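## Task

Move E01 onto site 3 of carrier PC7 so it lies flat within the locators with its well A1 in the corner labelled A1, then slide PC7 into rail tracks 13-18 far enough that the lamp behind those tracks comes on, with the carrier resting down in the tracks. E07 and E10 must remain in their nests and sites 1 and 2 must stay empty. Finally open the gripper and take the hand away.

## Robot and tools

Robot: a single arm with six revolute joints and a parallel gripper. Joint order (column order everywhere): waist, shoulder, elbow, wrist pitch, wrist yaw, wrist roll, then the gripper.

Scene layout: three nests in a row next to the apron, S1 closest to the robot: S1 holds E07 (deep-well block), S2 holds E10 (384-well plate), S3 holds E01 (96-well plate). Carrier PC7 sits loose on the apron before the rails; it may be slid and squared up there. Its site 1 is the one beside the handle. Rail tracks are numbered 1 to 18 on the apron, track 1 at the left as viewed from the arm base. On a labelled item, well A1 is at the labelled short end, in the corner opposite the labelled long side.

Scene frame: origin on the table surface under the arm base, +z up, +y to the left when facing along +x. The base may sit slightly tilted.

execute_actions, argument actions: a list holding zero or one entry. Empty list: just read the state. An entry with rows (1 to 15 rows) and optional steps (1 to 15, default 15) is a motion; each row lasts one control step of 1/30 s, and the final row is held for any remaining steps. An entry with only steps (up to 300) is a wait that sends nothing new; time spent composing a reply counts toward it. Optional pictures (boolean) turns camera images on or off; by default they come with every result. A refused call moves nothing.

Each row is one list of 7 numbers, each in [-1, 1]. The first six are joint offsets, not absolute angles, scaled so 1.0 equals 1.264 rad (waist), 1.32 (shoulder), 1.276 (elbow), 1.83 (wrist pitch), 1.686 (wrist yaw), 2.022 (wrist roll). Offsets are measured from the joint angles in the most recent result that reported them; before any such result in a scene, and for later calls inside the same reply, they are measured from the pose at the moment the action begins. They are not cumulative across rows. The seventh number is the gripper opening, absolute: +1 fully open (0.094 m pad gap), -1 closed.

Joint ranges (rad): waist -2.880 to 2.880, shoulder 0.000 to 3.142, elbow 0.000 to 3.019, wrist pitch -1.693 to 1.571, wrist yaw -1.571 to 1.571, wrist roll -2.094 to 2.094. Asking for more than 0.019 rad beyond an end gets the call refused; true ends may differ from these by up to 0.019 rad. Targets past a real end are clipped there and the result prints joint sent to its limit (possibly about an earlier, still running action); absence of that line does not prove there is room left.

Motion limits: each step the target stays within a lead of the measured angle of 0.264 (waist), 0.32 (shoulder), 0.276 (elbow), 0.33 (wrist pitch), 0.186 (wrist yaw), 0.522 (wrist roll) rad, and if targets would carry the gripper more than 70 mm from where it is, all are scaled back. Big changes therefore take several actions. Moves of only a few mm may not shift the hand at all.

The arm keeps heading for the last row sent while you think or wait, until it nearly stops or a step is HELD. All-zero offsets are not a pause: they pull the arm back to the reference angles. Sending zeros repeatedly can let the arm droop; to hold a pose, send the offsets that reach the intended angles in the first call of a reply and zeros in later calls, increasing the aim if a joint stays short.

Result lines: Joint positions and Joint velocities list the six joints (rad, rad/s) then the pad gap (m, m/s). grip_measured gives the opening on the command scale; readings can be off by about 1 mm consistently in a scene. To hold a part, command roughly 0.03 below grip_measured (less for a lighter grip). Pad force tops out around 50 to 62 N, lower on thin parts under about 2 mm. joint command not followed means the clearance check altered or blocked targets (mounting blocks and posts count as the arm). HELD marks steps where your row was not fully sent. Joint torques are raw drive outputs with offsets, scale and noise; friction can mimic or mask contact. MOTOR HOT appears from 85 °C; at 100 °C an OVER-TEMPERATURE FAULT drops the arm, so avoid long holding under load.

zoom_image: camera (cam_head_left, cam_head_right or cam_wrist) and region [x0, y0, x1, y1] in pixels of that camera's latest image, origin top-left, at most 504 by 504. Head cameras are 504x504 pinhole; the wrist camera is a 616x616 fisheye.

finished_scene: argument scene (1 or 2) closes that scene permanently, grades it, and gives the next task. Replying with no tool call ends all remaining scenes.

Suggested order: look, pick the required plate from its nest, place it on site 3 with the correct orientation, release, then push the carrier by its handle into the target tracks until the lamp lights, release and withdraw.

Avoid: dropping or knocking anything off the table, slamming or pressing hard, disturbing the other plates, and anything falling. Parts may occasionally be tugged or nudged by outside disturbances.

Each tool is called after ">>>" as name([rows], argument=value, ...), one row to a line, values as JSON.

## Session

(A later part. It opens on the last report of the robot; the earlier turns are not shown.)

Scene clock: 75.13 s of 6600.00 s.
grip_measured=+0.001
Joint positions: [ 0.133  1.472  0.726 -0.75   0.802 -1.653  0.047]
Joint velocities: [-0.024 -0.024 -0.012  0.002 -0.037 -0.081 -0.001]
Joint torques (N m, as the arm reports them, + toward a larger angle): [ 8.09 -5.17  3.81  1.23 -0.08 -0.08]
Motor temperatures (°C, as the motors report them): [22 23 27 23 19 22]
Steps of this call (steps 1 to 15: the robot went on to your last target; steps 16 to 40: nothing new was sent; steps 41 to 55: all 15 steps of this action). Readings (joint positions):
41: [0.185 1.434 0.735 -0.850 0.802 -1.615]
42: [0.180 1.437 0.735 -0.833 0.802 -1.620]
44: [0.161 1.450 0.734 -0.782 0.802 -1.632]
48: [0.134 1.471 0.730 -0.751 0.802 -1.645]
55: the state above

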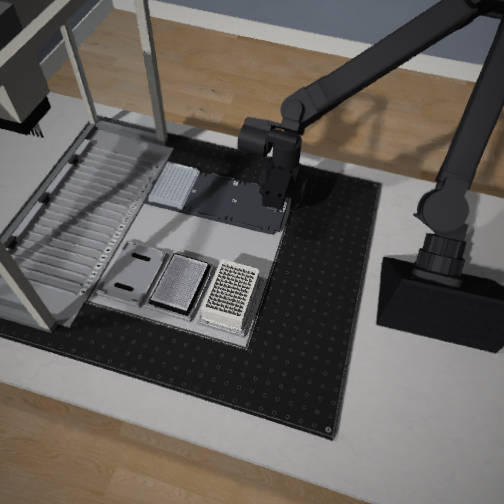

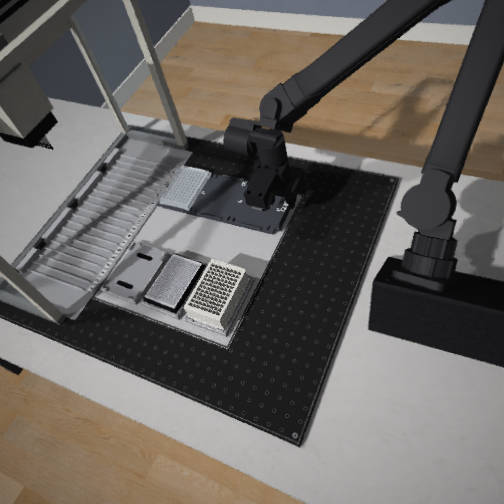

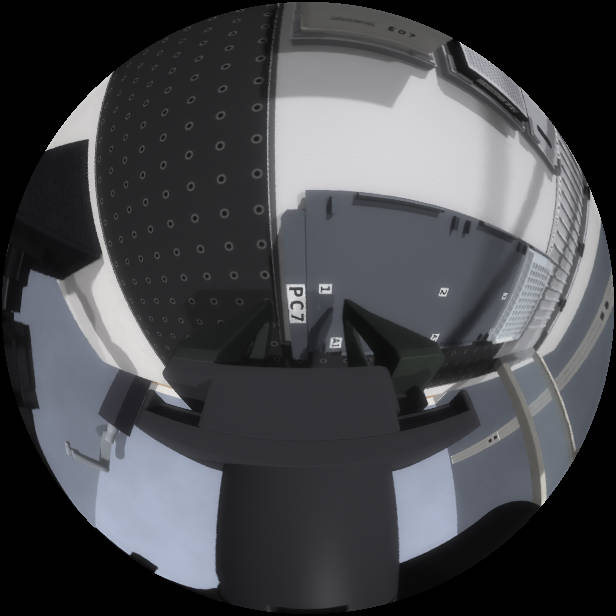

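>>> execute_actions([
  {"rows":[[-0.024,0,-0.024,0.025,0,-0.03,0],[-0.024,0,-0.024,0.025,0,-0.03,0],[-0.024,0,-0.024,0.025,0,-0.03,0],[-0.024,0,-0.024,0.025,0,-0.03,-0.3],[-0.024,0,-0.024,0.025,0,-0.03,-0.3],[-0.024,0,-0.024,0.025,0,-0.03,-0.68]]},
])

>>> zoom_image(camera="cam_head_left", region=[100,130,320,260])

Scene clock: 77.47 s of 6600.00 s.
grip_measured=-0.679
Joint positions: [ 0.116  1.472  0.704 -0.722  0.802 -1.703  0.015]
Joint velocities: [-0.015 -0.024 -0.002 -0.012 -0.007  0.022 -0.   ]
Joint torques (N m, as the arm reports them, + toward a larger angle): [ 7.15 -6.27  3.7   1.19 -0.09 -0.09]
Motor temperatures (°C, as the motors report them): [22 23 27 23 19 22]
Steps of this call (steps 1 to 15: the robot went on to your last target; steps 16 to 55: nothing new was sent; steps 56 to 70: all 15 steps of this action). Readings (joint positions):
56: [0.132 1.472 0.723 -0.744 0.802 -1.662]
57: [0.130 1.472 0.719 -0.734 0.802 -1.671]
59: [0.123 1.472 0.710 -0.725 0.802 -1.683]
63: [0.116 1.472 0.704 -0.724 0.802 -1.696]
70: the state above

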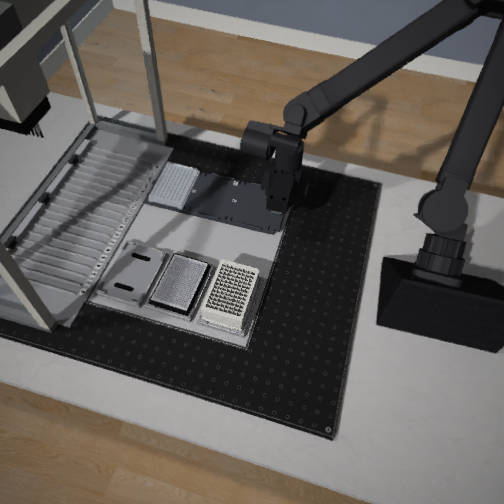

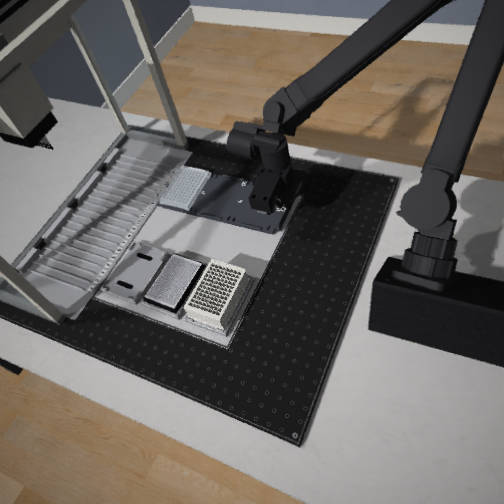

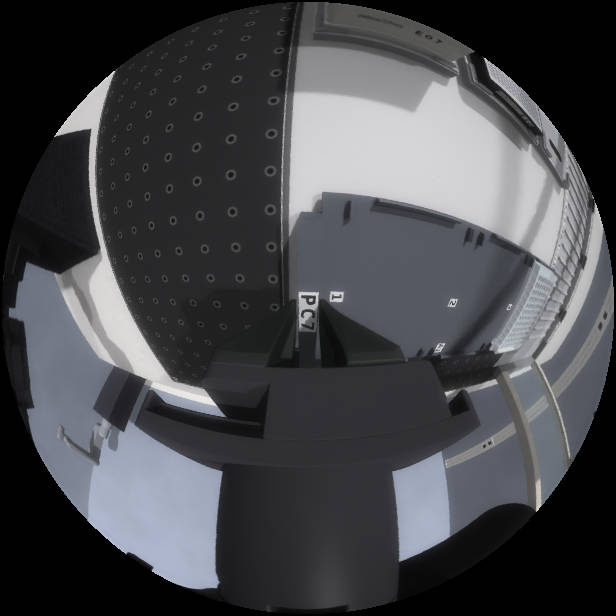

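Region (100, 130, 320, 260) of cam_head_left's 504x504 image, scaled by 2.291, with more detail than that image has; it fills the top 298 rows of this view, and the rest is white.

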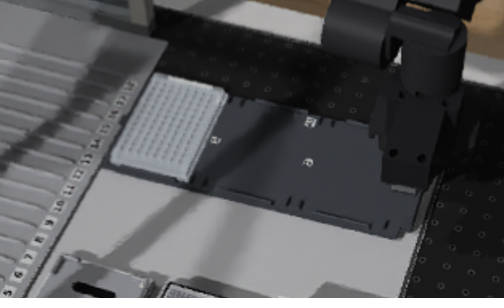

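>>> execute_actions([
  {"rows":[[0,0.02,0.04,0,0,0,-0.68],[0,0.03,0.05,0,0,0,-0.68],[0.01,0.04,0.065,0,0,0.01,-0.68],[0.02,0.05,0.078,0,0,0.015,-0.68],[0.024,0.058,0.088,0,0,0.015,-0.68]]},
])

>>> zoom_image(camera="cam_head_left", region=[80,140,220,230])

Scene clock: 80.13 s of 6600.00 s.
grip_measured=-0.679
Joint positions: [ 0.131  1.533  0.766 -0.732  0.806 -1.681  0.015]
Joint velocities: [-0.005  0.005  0.002  0.012 -0.051 -0.037  0.001]
Joint torques (N m, as the arm reports them, + toward a larger angle): [10.67 -5.61  8.61  0.96 -0.23  0.09]
Motor temperatures (°C, as the motors report them): [22 23 27 23 19 22]
Steps of this call (steps 1 to 15: the robot went on to your last target; steps 16 to 65: nothing new was sent; steps 66 to 80: all 15 steps of this action). Readings (joint positions):
66: [0.116 1.472 0.705 -0.722 0.802 -1.705]
67: [0.116 1.475 0.708 -0.722 0.802 -1.705]
69: [0.118 1.487 0.720 -0.727 0.806 -1.698]
73: [0.129 1.521 0.752 -0.732 0.807 -1.687]
80: the state above

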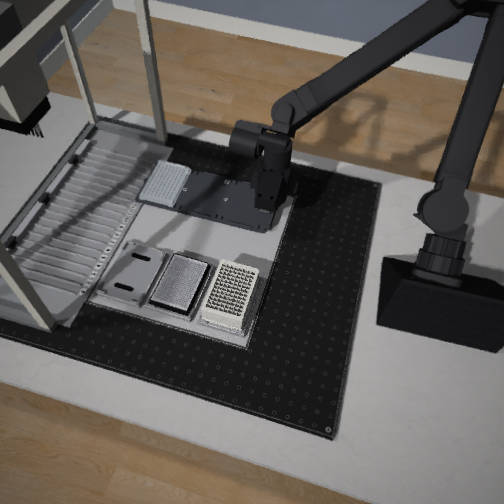

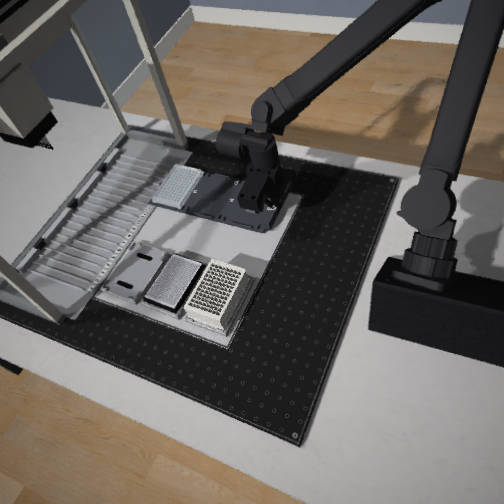

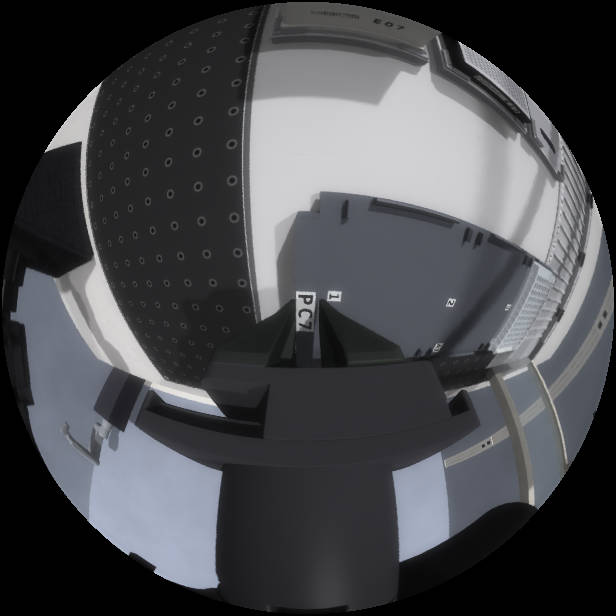

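Region (80, 140, 220, 230) of cam_head_left's 504x504 image, scaled by 3.600, with more detail than that image has; it fills the top 324 rows of this view, and the rest is white.

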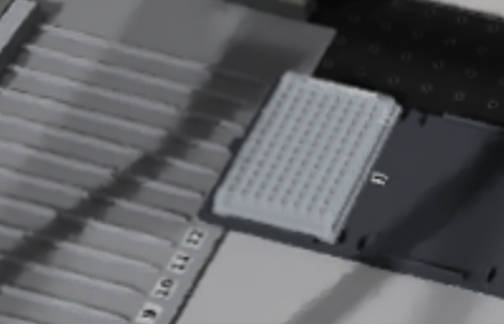

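Plausibly aligned; continue with slight −Y bias at the rear.

>>> execute_actions([
  {"rows":[[0,0.02,0.045,0,0,0,-0.68],[0,0.03,0.06,0,0,0,-0.68],[0,0.04,0.075,0,0,0,-0.68],[0,0.05,0.09,0,0,0,-0.68],[0,0.058,0.105,0,0,0,-0.68]]},
])

>>> zoom_image(camera="cam_head_left", region=[80,140,220,230])

Scene clock: 82.27 s of 6600.00 s.
grip_measured=-0.679
Joint positions: [ 0.131  1.595  0.854 -0.75   0.808 -1.68   0.015]
Joint velocities: [ 0.024  0.005 -0.022 -0.012  0.022  0.037  0.   ]
Joint torques (N m, as the arm reports them, + toward a larger angle): [10.21 -6.63  8.37  1.29 -0.16  0.  ]
Motor temperatures (°C, as the motors report them): [22 23 27 23 19 22]
Steps of this call (steps 1 to 15: the robot went on to your last target; steps 16 to 49: nothing new was sent; steps 50 to 64: all 15 steps of this action). Readings (joint positions):
50: [0.131 1.533 0.766 -0.732 0.806 -1.680]
51: [0.131 1.535 0.768 -0.732 0.807 -1.680]
53: [0.131 1.545 0.779 -0.742 0.809 -1.680]
57: [0.131 1.576 0.827 -0.750 0.809 -1.680]
64: the state above

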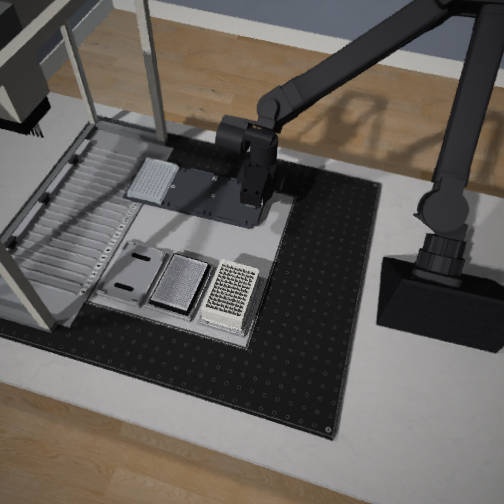

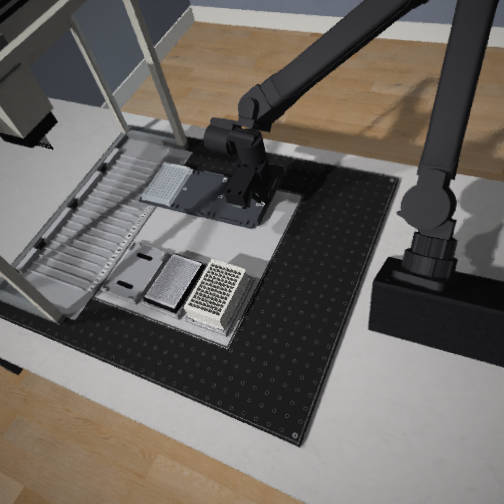

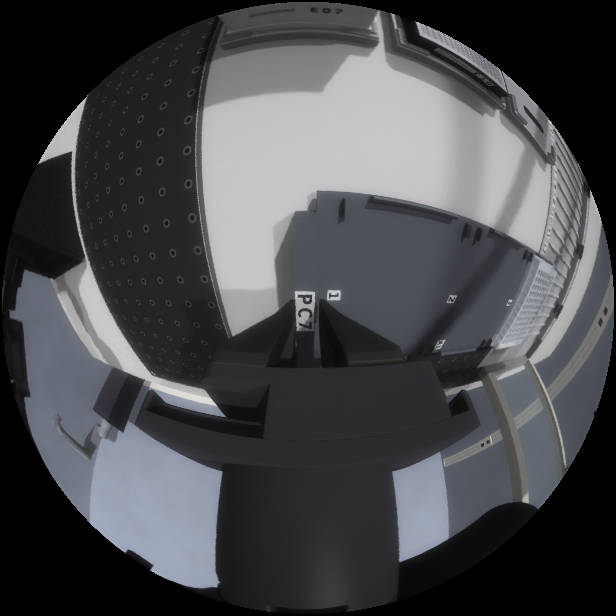

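Region (80, 140, 220, 230) of cam_head_left's 504x504 image, scaled by 3.600, with more detail than that image has; it fills the top 324 rows of this view, and the rest is white.

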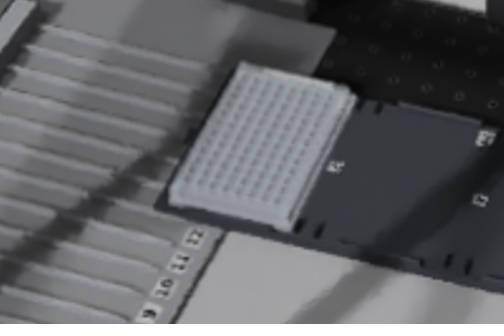

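Entered.

>>> execute_actions([
  {"rows":[[0,0.02,0.045,0,0,0,-0.68],[0,0.03,0.06,0,0,0,-0.68],[0,0.04,0.075,0,0,0,-0.68],[0.02,0.05,0.09,0,0,0,-0.68],[0.022,0.06,0.105,-0.005,0,0,-0.68],[0.022,0.07,0.12,-0.01,0,0,-0.68],[0.022,0.08,0.135,-0.015,0,0,-0.68],[0.022,0.092,0.15,-0.018,0,0,-0.68]]},
])

Scene clock: 87.03 s of 6600.00 s.
grip_measured=-0.679
Joint positions: [ 0.145  1.702  0.996 -0.787  0.81  -1.68   0.015]
Joint velocities: [-0.005 -0.005  0.002 -0.007 -0.051  0.007 -0.001]
Joint torques (N m, as the arm reports them, + toward a larger angle): [13.11 -7.44  8.93  0.73 -0.17  0.01]
Motor temperatures (°C, as the motors report them): [22 22 28 23 19 22]
Steps of this call (steps 1 to 15: the robot went on to your last target; steps 16 to 90: nothing new was sent; then 1.27 s passed at rest; steps 91 to 105: all 15 steps of this action). Readings (joint positions):
91: [0.131 1.595 0.855 -0.750 0.808 -1.680]
92: [0.131 1.597 0.857 -0.751 0.809 -1.680]
94: [0.133 1.606 0.867 -0.760 0.810 -1.680]
98: [0.140 1.658 0.933 -0.782 0.811 -1.680]
105: the state above

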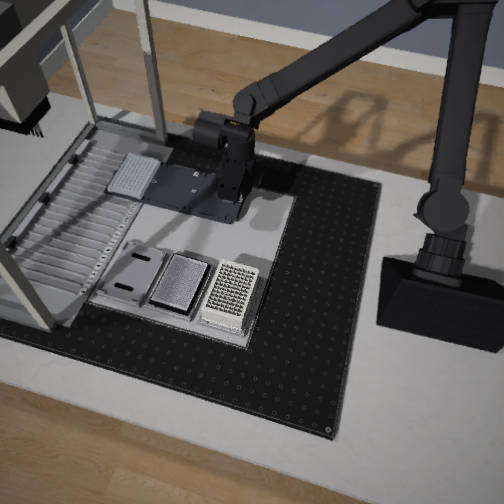

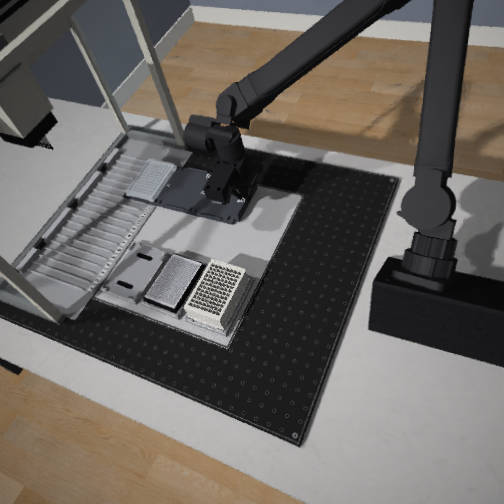

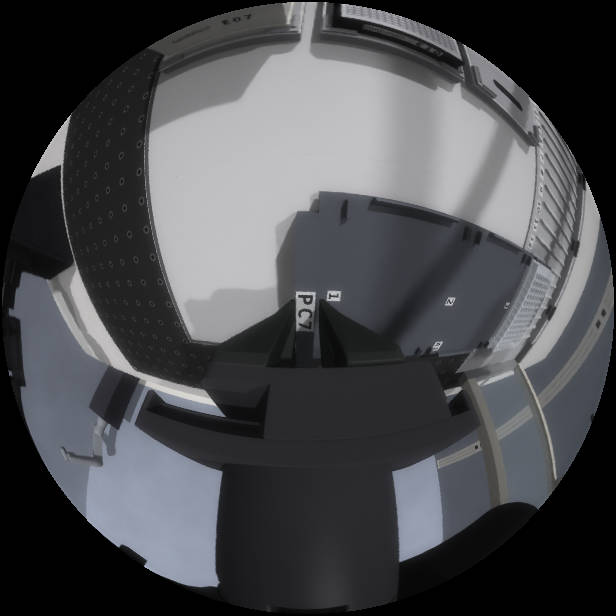

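>>> execute_actions([
  {"rows":[[0,0.02,0.045,0,0,0,-0.68],[0,0.03,0.06,0,0,0,-0.68],[0,0.04,0.075,0,0,0,-0.68],[0.01,0.05,0.09,0,0,0.01,-0.68],[0.015,0.06,0.105,-0.005,0,0.01,-0.68],[0.015,0.07,0.12,-0.01,0,0.01,-0.68],[0.015,0.08,0.14,-0.015,0,0.01,-0.68],[0.015,0.092,0.163,-0.025,0,0.01,-0.68]]},
])

>>> execute_actions([
  {"rows":[[0,0.02,0.045,0,0,0,-0.68],[0,0.03,0.06,0,0,0,-0.68],[0,0.04,0.075,0,0,0,-0.68],[0.01,0.05,0.09,0,0,0,-0.68],[0.015,0.058,0.105,-0.005,0,0,-0.68],[0.015,0.066,0.125,-0.015,0,0,-0.68]]},
])

Scene clock: 90.07 s of 6600.00 s.
grip_measured=-0.678
Joint positions: [ 0.156  1.807  1.147 -0.845  0.809 -1.664  0.015]
Joint velocities: [-0.005 -0.005 -0.002 -0.022  0.007  0.022  0.001]
Joint torques (N m, as the arm reports them, + toward a larger angle): [14.08 -8.86  9.78  1.06 -0.05  0.04]
Motor temperatures (°C, as the motors report them): [22 22 28 23 19 22]
Steps of this call (steps 1 to 15: the robot went on to your last target; steps 16 to 76: nothing new was sent; steps 77 to 91: all 15 steps of this action). Readings (joint positions):
77: [0.145 1.702 0.996 -0.787 0.810 -1.680]
78: [0.145 1.704 0.998 -0.787 0.810 -1.680]
80: [0.145 1.711 1.006 -0.800 0.814 -1.677]
84: [0.152 1.750 1.057 -0.839 0.817 -1.670]
91: the state above

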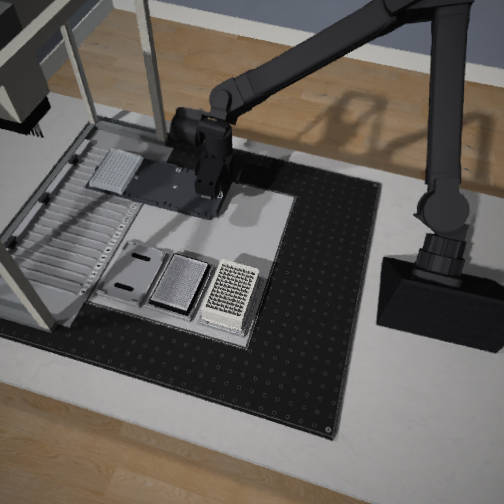

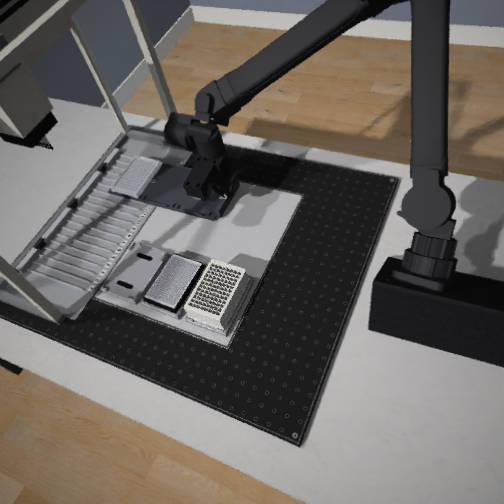

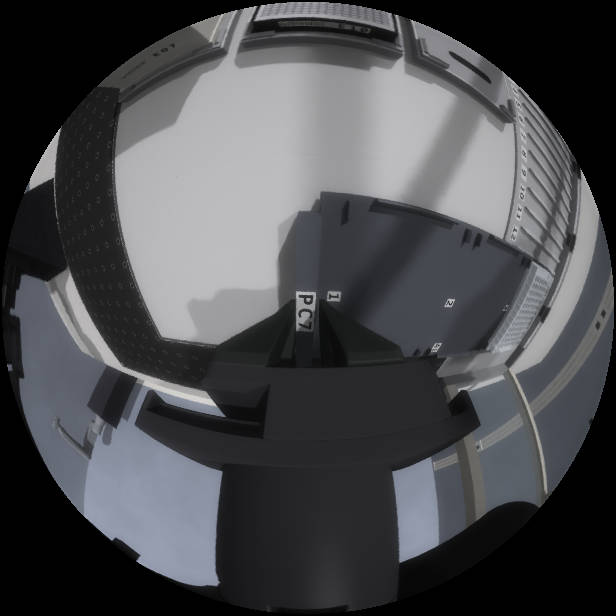

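Scene clock: 90.57 s of 6600.00 s.
grip_measured=-0.678
Joint positions: [ 0.162  1.876  1.255 -0.881  0.81  -1.664  0.015]
Joint velocities: [ 0.005 -0.005 -0.007  0.032 -0.022 -0.051 -0.001]
Joint torques (N m, as the arm reports them, + toward a larger angle): [15.54 -9.72  9.54  0.92 -0.08  0.01]
Motor temperatures (°C, as the motors report them): [22 22 28 23 19 22]
Steps of this call (steps 1 to 15: all 15 steps of this action). Readings (joint positions):
1: [0.156 1.807 1.147 -0.845 0.809 -1.664]
2: [0.156 1.808 1.148 -0.846 0.809 -1.664]
4: [0.157 1.815 1.157 -0.858 0.811 -1.664]
8: [0.161 1.853 1.215 -0.881 0.812 -1.664]
15: the state above

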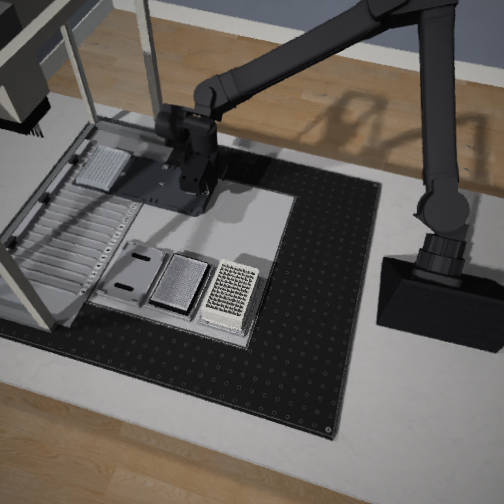

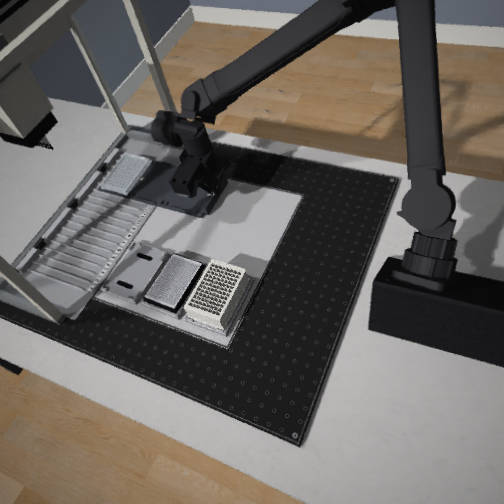

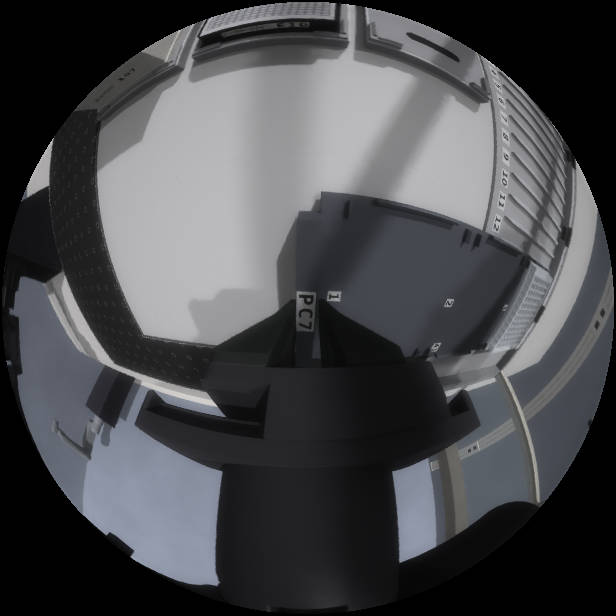

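>>> execute_actions([
  {"rows":[[0,0.02,0.045,0,0,0,-0.68],[0,0.03,0.06,0,0,0,-0.68],[0,0.035,0.07,0,0,0,-0.68],[0,0.04,0.08,0,0,0,-0.68],[0,0.045,0.09,0,0,0,-0.68],[0,0.05,0.1,0.01,0,0,-0.68],[0,0.05,0.11,0.02,0,0,-0.68]]},
])

Scene clock: 92.50 s of 6600.00 s.
grip_measured=-0.678
Joint positions: [ 0.163  1.914  1.317 -0.891  0.807 -1.664  0.015]
Joint velocities: [-0.005  0.005  0.002 -0.017 -0.037 -0.022 -0.001]
Joint torques (N m, as the arm reports them, + toward a larger angle): [14.87 -9.19 11.91  2.19 -0.01  0.  ]
Motor temperatures (°C, as the motors report them): [22 22 28 23 19 22]
Steps of this call (steps 1 to 15: the robot went on to your last target; steps 16 to 43: nothing new was sent; steps 44 to 58: all 15 steps of this action). Readings (joint positions):
44: [0.162 1.876 1.255 -0.881 0.810 -1.664]
45: [0.162 1.878 1.257 -0.882 0.810 -1.664]
47: [0.162 1.883 1.265 -0.888 0.810 -1.664]
51: [0.162 1.904 1.301 -0.891 0.809 -1.664]
58: the state above

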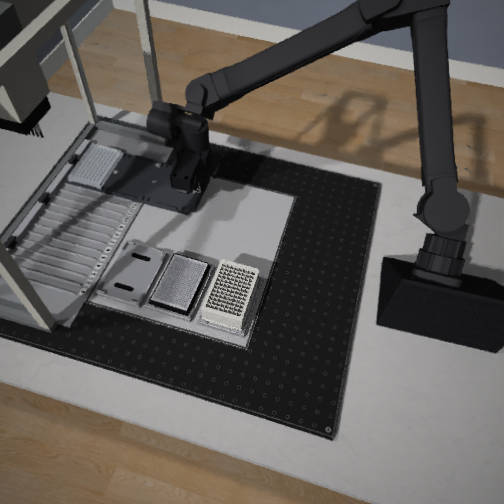

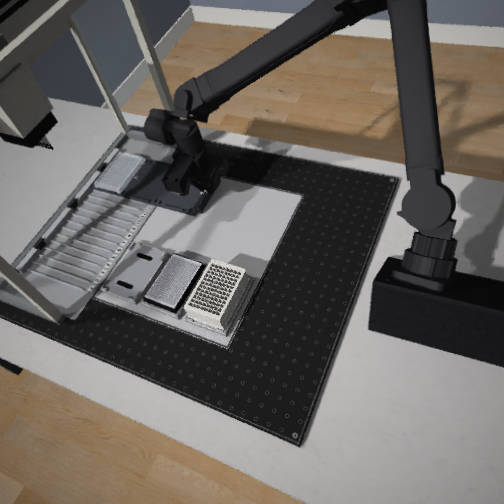

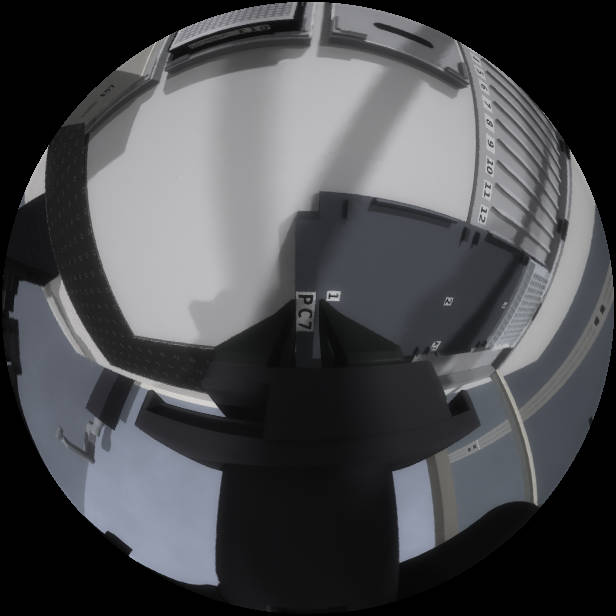

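>>> execute_actions([
  {"rows":[[0,0.025,0.07,0.03,0,0,-0.68],[0,0.03,0.085,0.035,0,0,-0.68],[0,0.035,0.1,0.04,0,0,-0.68]]},
])

Scene clock: 94.03 s of 6600.00 s.
grip_measured=-0.678
Joint positions: [ 0.164  1.923  1.332 -0.891  0.809 -1.663  0.015]
Joint velocities: [ 0.005 -0.005  0.002 -0.017 -0.037 -0.051  0.   ]
Joint torques (N m, as the arm reports them, + toward a larger angle): [14.96 -8.62 14.77  3.12 -0.15  0.  ]
Motor temperatures (°C, as the motors report them): [22 22 28 23 19 22]
Steps of this call (steps 1 to 15: the robot went on to your last target; steps 16 to 31: nothing new was sent; steps 32 to 46: all 15 steps of this action). Readings (joint positions):
32: [0.163 1.914 1.318 -0.891 0.807 -1.664]
33: [0.163 1.915 1.319 -0.891 0.807 -1.664]
35: [0.163 1.921 1.329 -0.891 0.805 -1.664]
39: [0.164 1.923 1.332 -0.891 0.809 -1.663]
46: the state above

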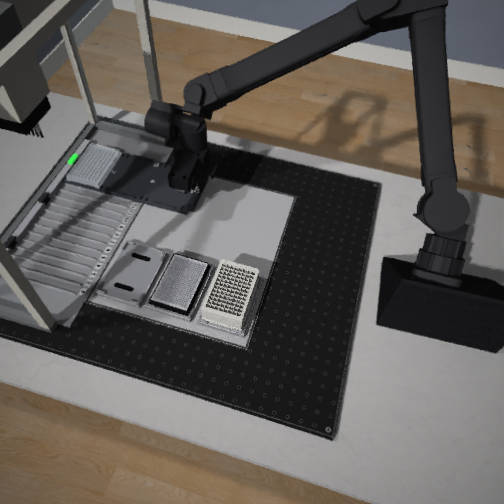

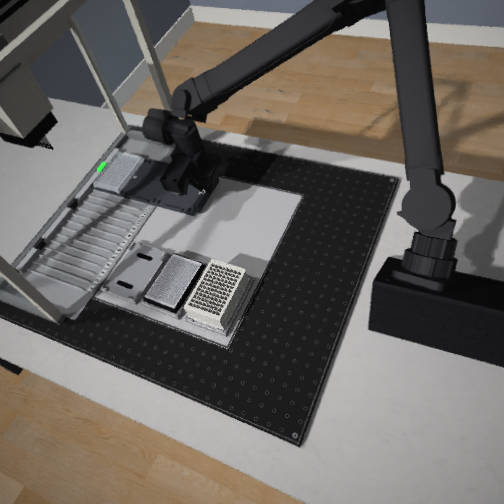

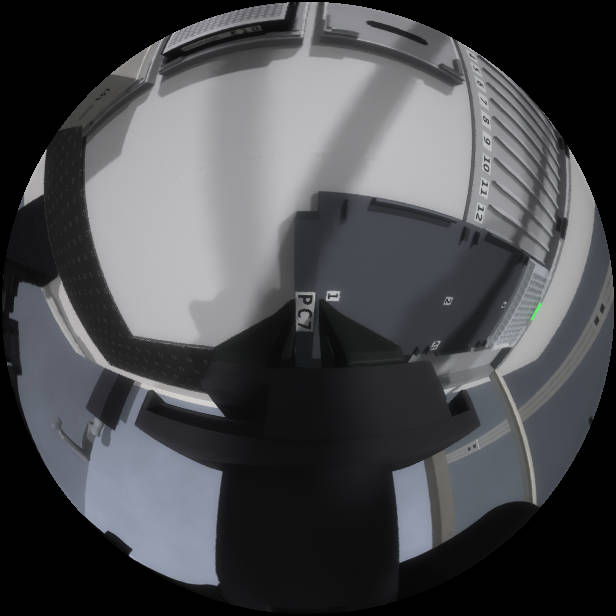

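>>> execute_actions([
  {"rows":[[0,0,0,0,0,0,0],[0,0,0,0,0,0,0],[0,0,0,0,0,0,0],[0,0,0,0,0,0,0],[0.03,-0.03,0,-0.01,0,0,0],[0.045,-0.045,0,-0.03,0,0,0],[0.065,-0.07,0,-0.05,0,0,0]]},
], pictures=false)

>>> execute_actions([
  {"rows":[[0,-0.06,-0.02,0,0,0,0],[0,-0.12,-0.07,0,0,0,0],[0,-0.18,-0.12,0,0,0,0],[0,-0.24,-0.18,0,0,0,0],[0,-0.3,-0.24,0,0,0,0],[0,-0.35,-0.3,0,0,0,0],[0,-0.4,-0.35,0,0,0,0]]},
])

>>> zoom_image(camera="cam_head_left", region=[40,125,220,230])

Scene clock: 97.43 s of 6600.00 s.
grip_measured=-0.002
Joint positions: [ 0.252  1.832  1.329 -0.965  0.809 -1.663  0.047]
Joint velocities: [ 0.103 -0.122  0.002  0.002  0.037 -0.037 -0.   ]
Joint torques (N m, as the arm reports them, + toward a larger angle): [ 13.33 -10.1    6.48   0.17  -0.09   0.01]
Motor temperatures (°C, as the motors report them): [22 22 29 23 19 22]
Steps of this call (steps 1 to 15: the robot went on to your last target; steps 16 to 87: nothing new was sent; steps 88 to 102: all 15 steps of this action). Readings (joint positions):
88: [0.164 1.923 1.330 -0.893 0.809 -1.663]
89: [0.164 1.923 1.330 -0.893 0.809 -1.663]
91: [0.164 1.923 1.330 -0.893 0.809 -1.663]
95: [0.183 1.904 1.329 -0.938 0.809 -1.663]
102: the state above

Scene clock: 97.93 s of 6600.00 s.
grip_measured=-0.002
Joint positions: [ 0.254  1.248  0.89  -0.965  0.81  -1.663  0.047]
Joint velocities: [-0.015  0.103  0.007 -0.007  0.037  0.081 -0.   ]
Joint torques (N m, as the arm reports them, + toward a larger angle): [ 7.38 -1.37  6.23  0.93 -0.14  0.04]
Motor temperatures (°C, as the motors report them): [22 22 29 23 19 22]
Steps of this call (steps 1 to 15: all 15 steps of this action). Readings (joint positions):
1: [0.254 1.824 1.328 -0.965 0.809 -1.663]
2: [0.254 1.809 1.313 -0.964 0.809 -1.663]
4: [0.254 1.737 1.237 -0.962 0.809 -1.663]
8: [0.254 1.498 1.025 -0.962 0.809 -1.663]
15: the state above

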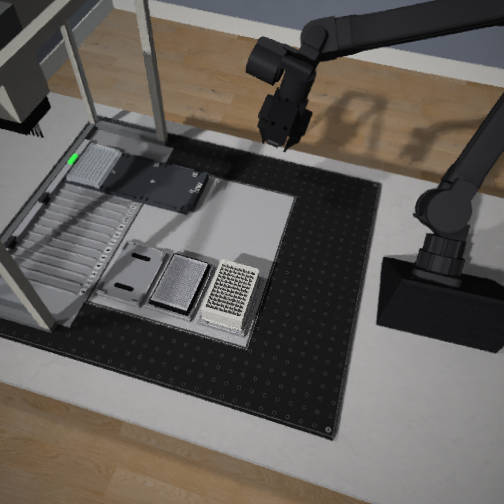

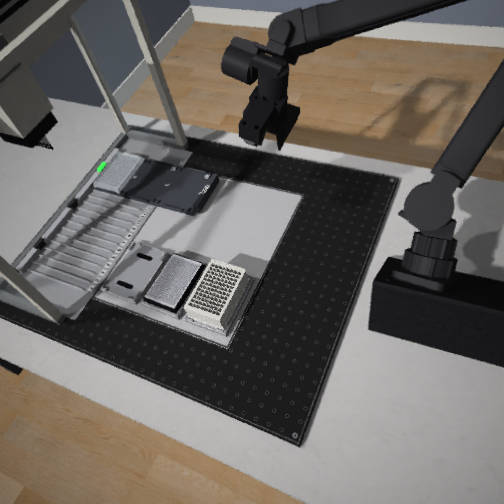

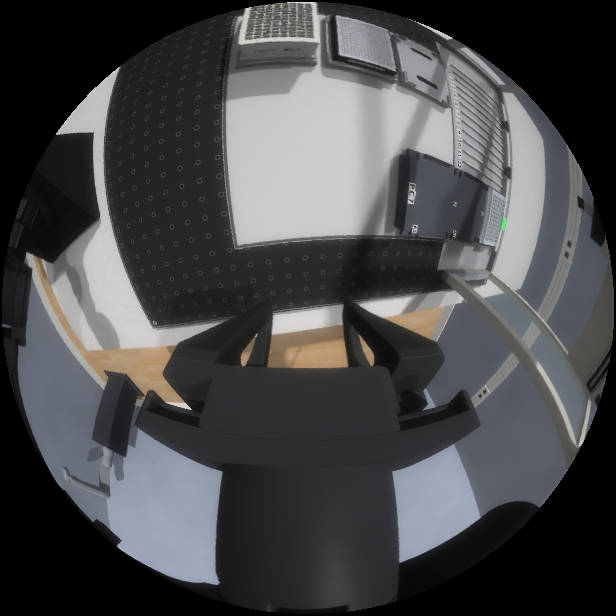

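Region (40, 125, 220, 230) of cam_head_left's 504x504 image, scaled by 2.800, with more detail than that image has; it fills the top 294 rows of this view, and the rest is white.

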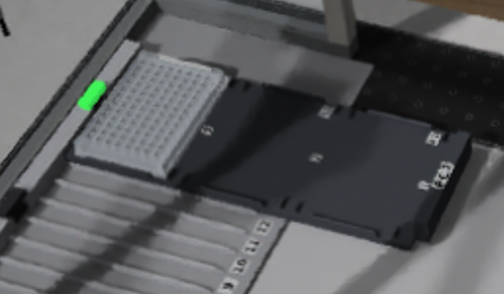

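>>> finished_scene(scene=2)

The scene is finished: the task was done.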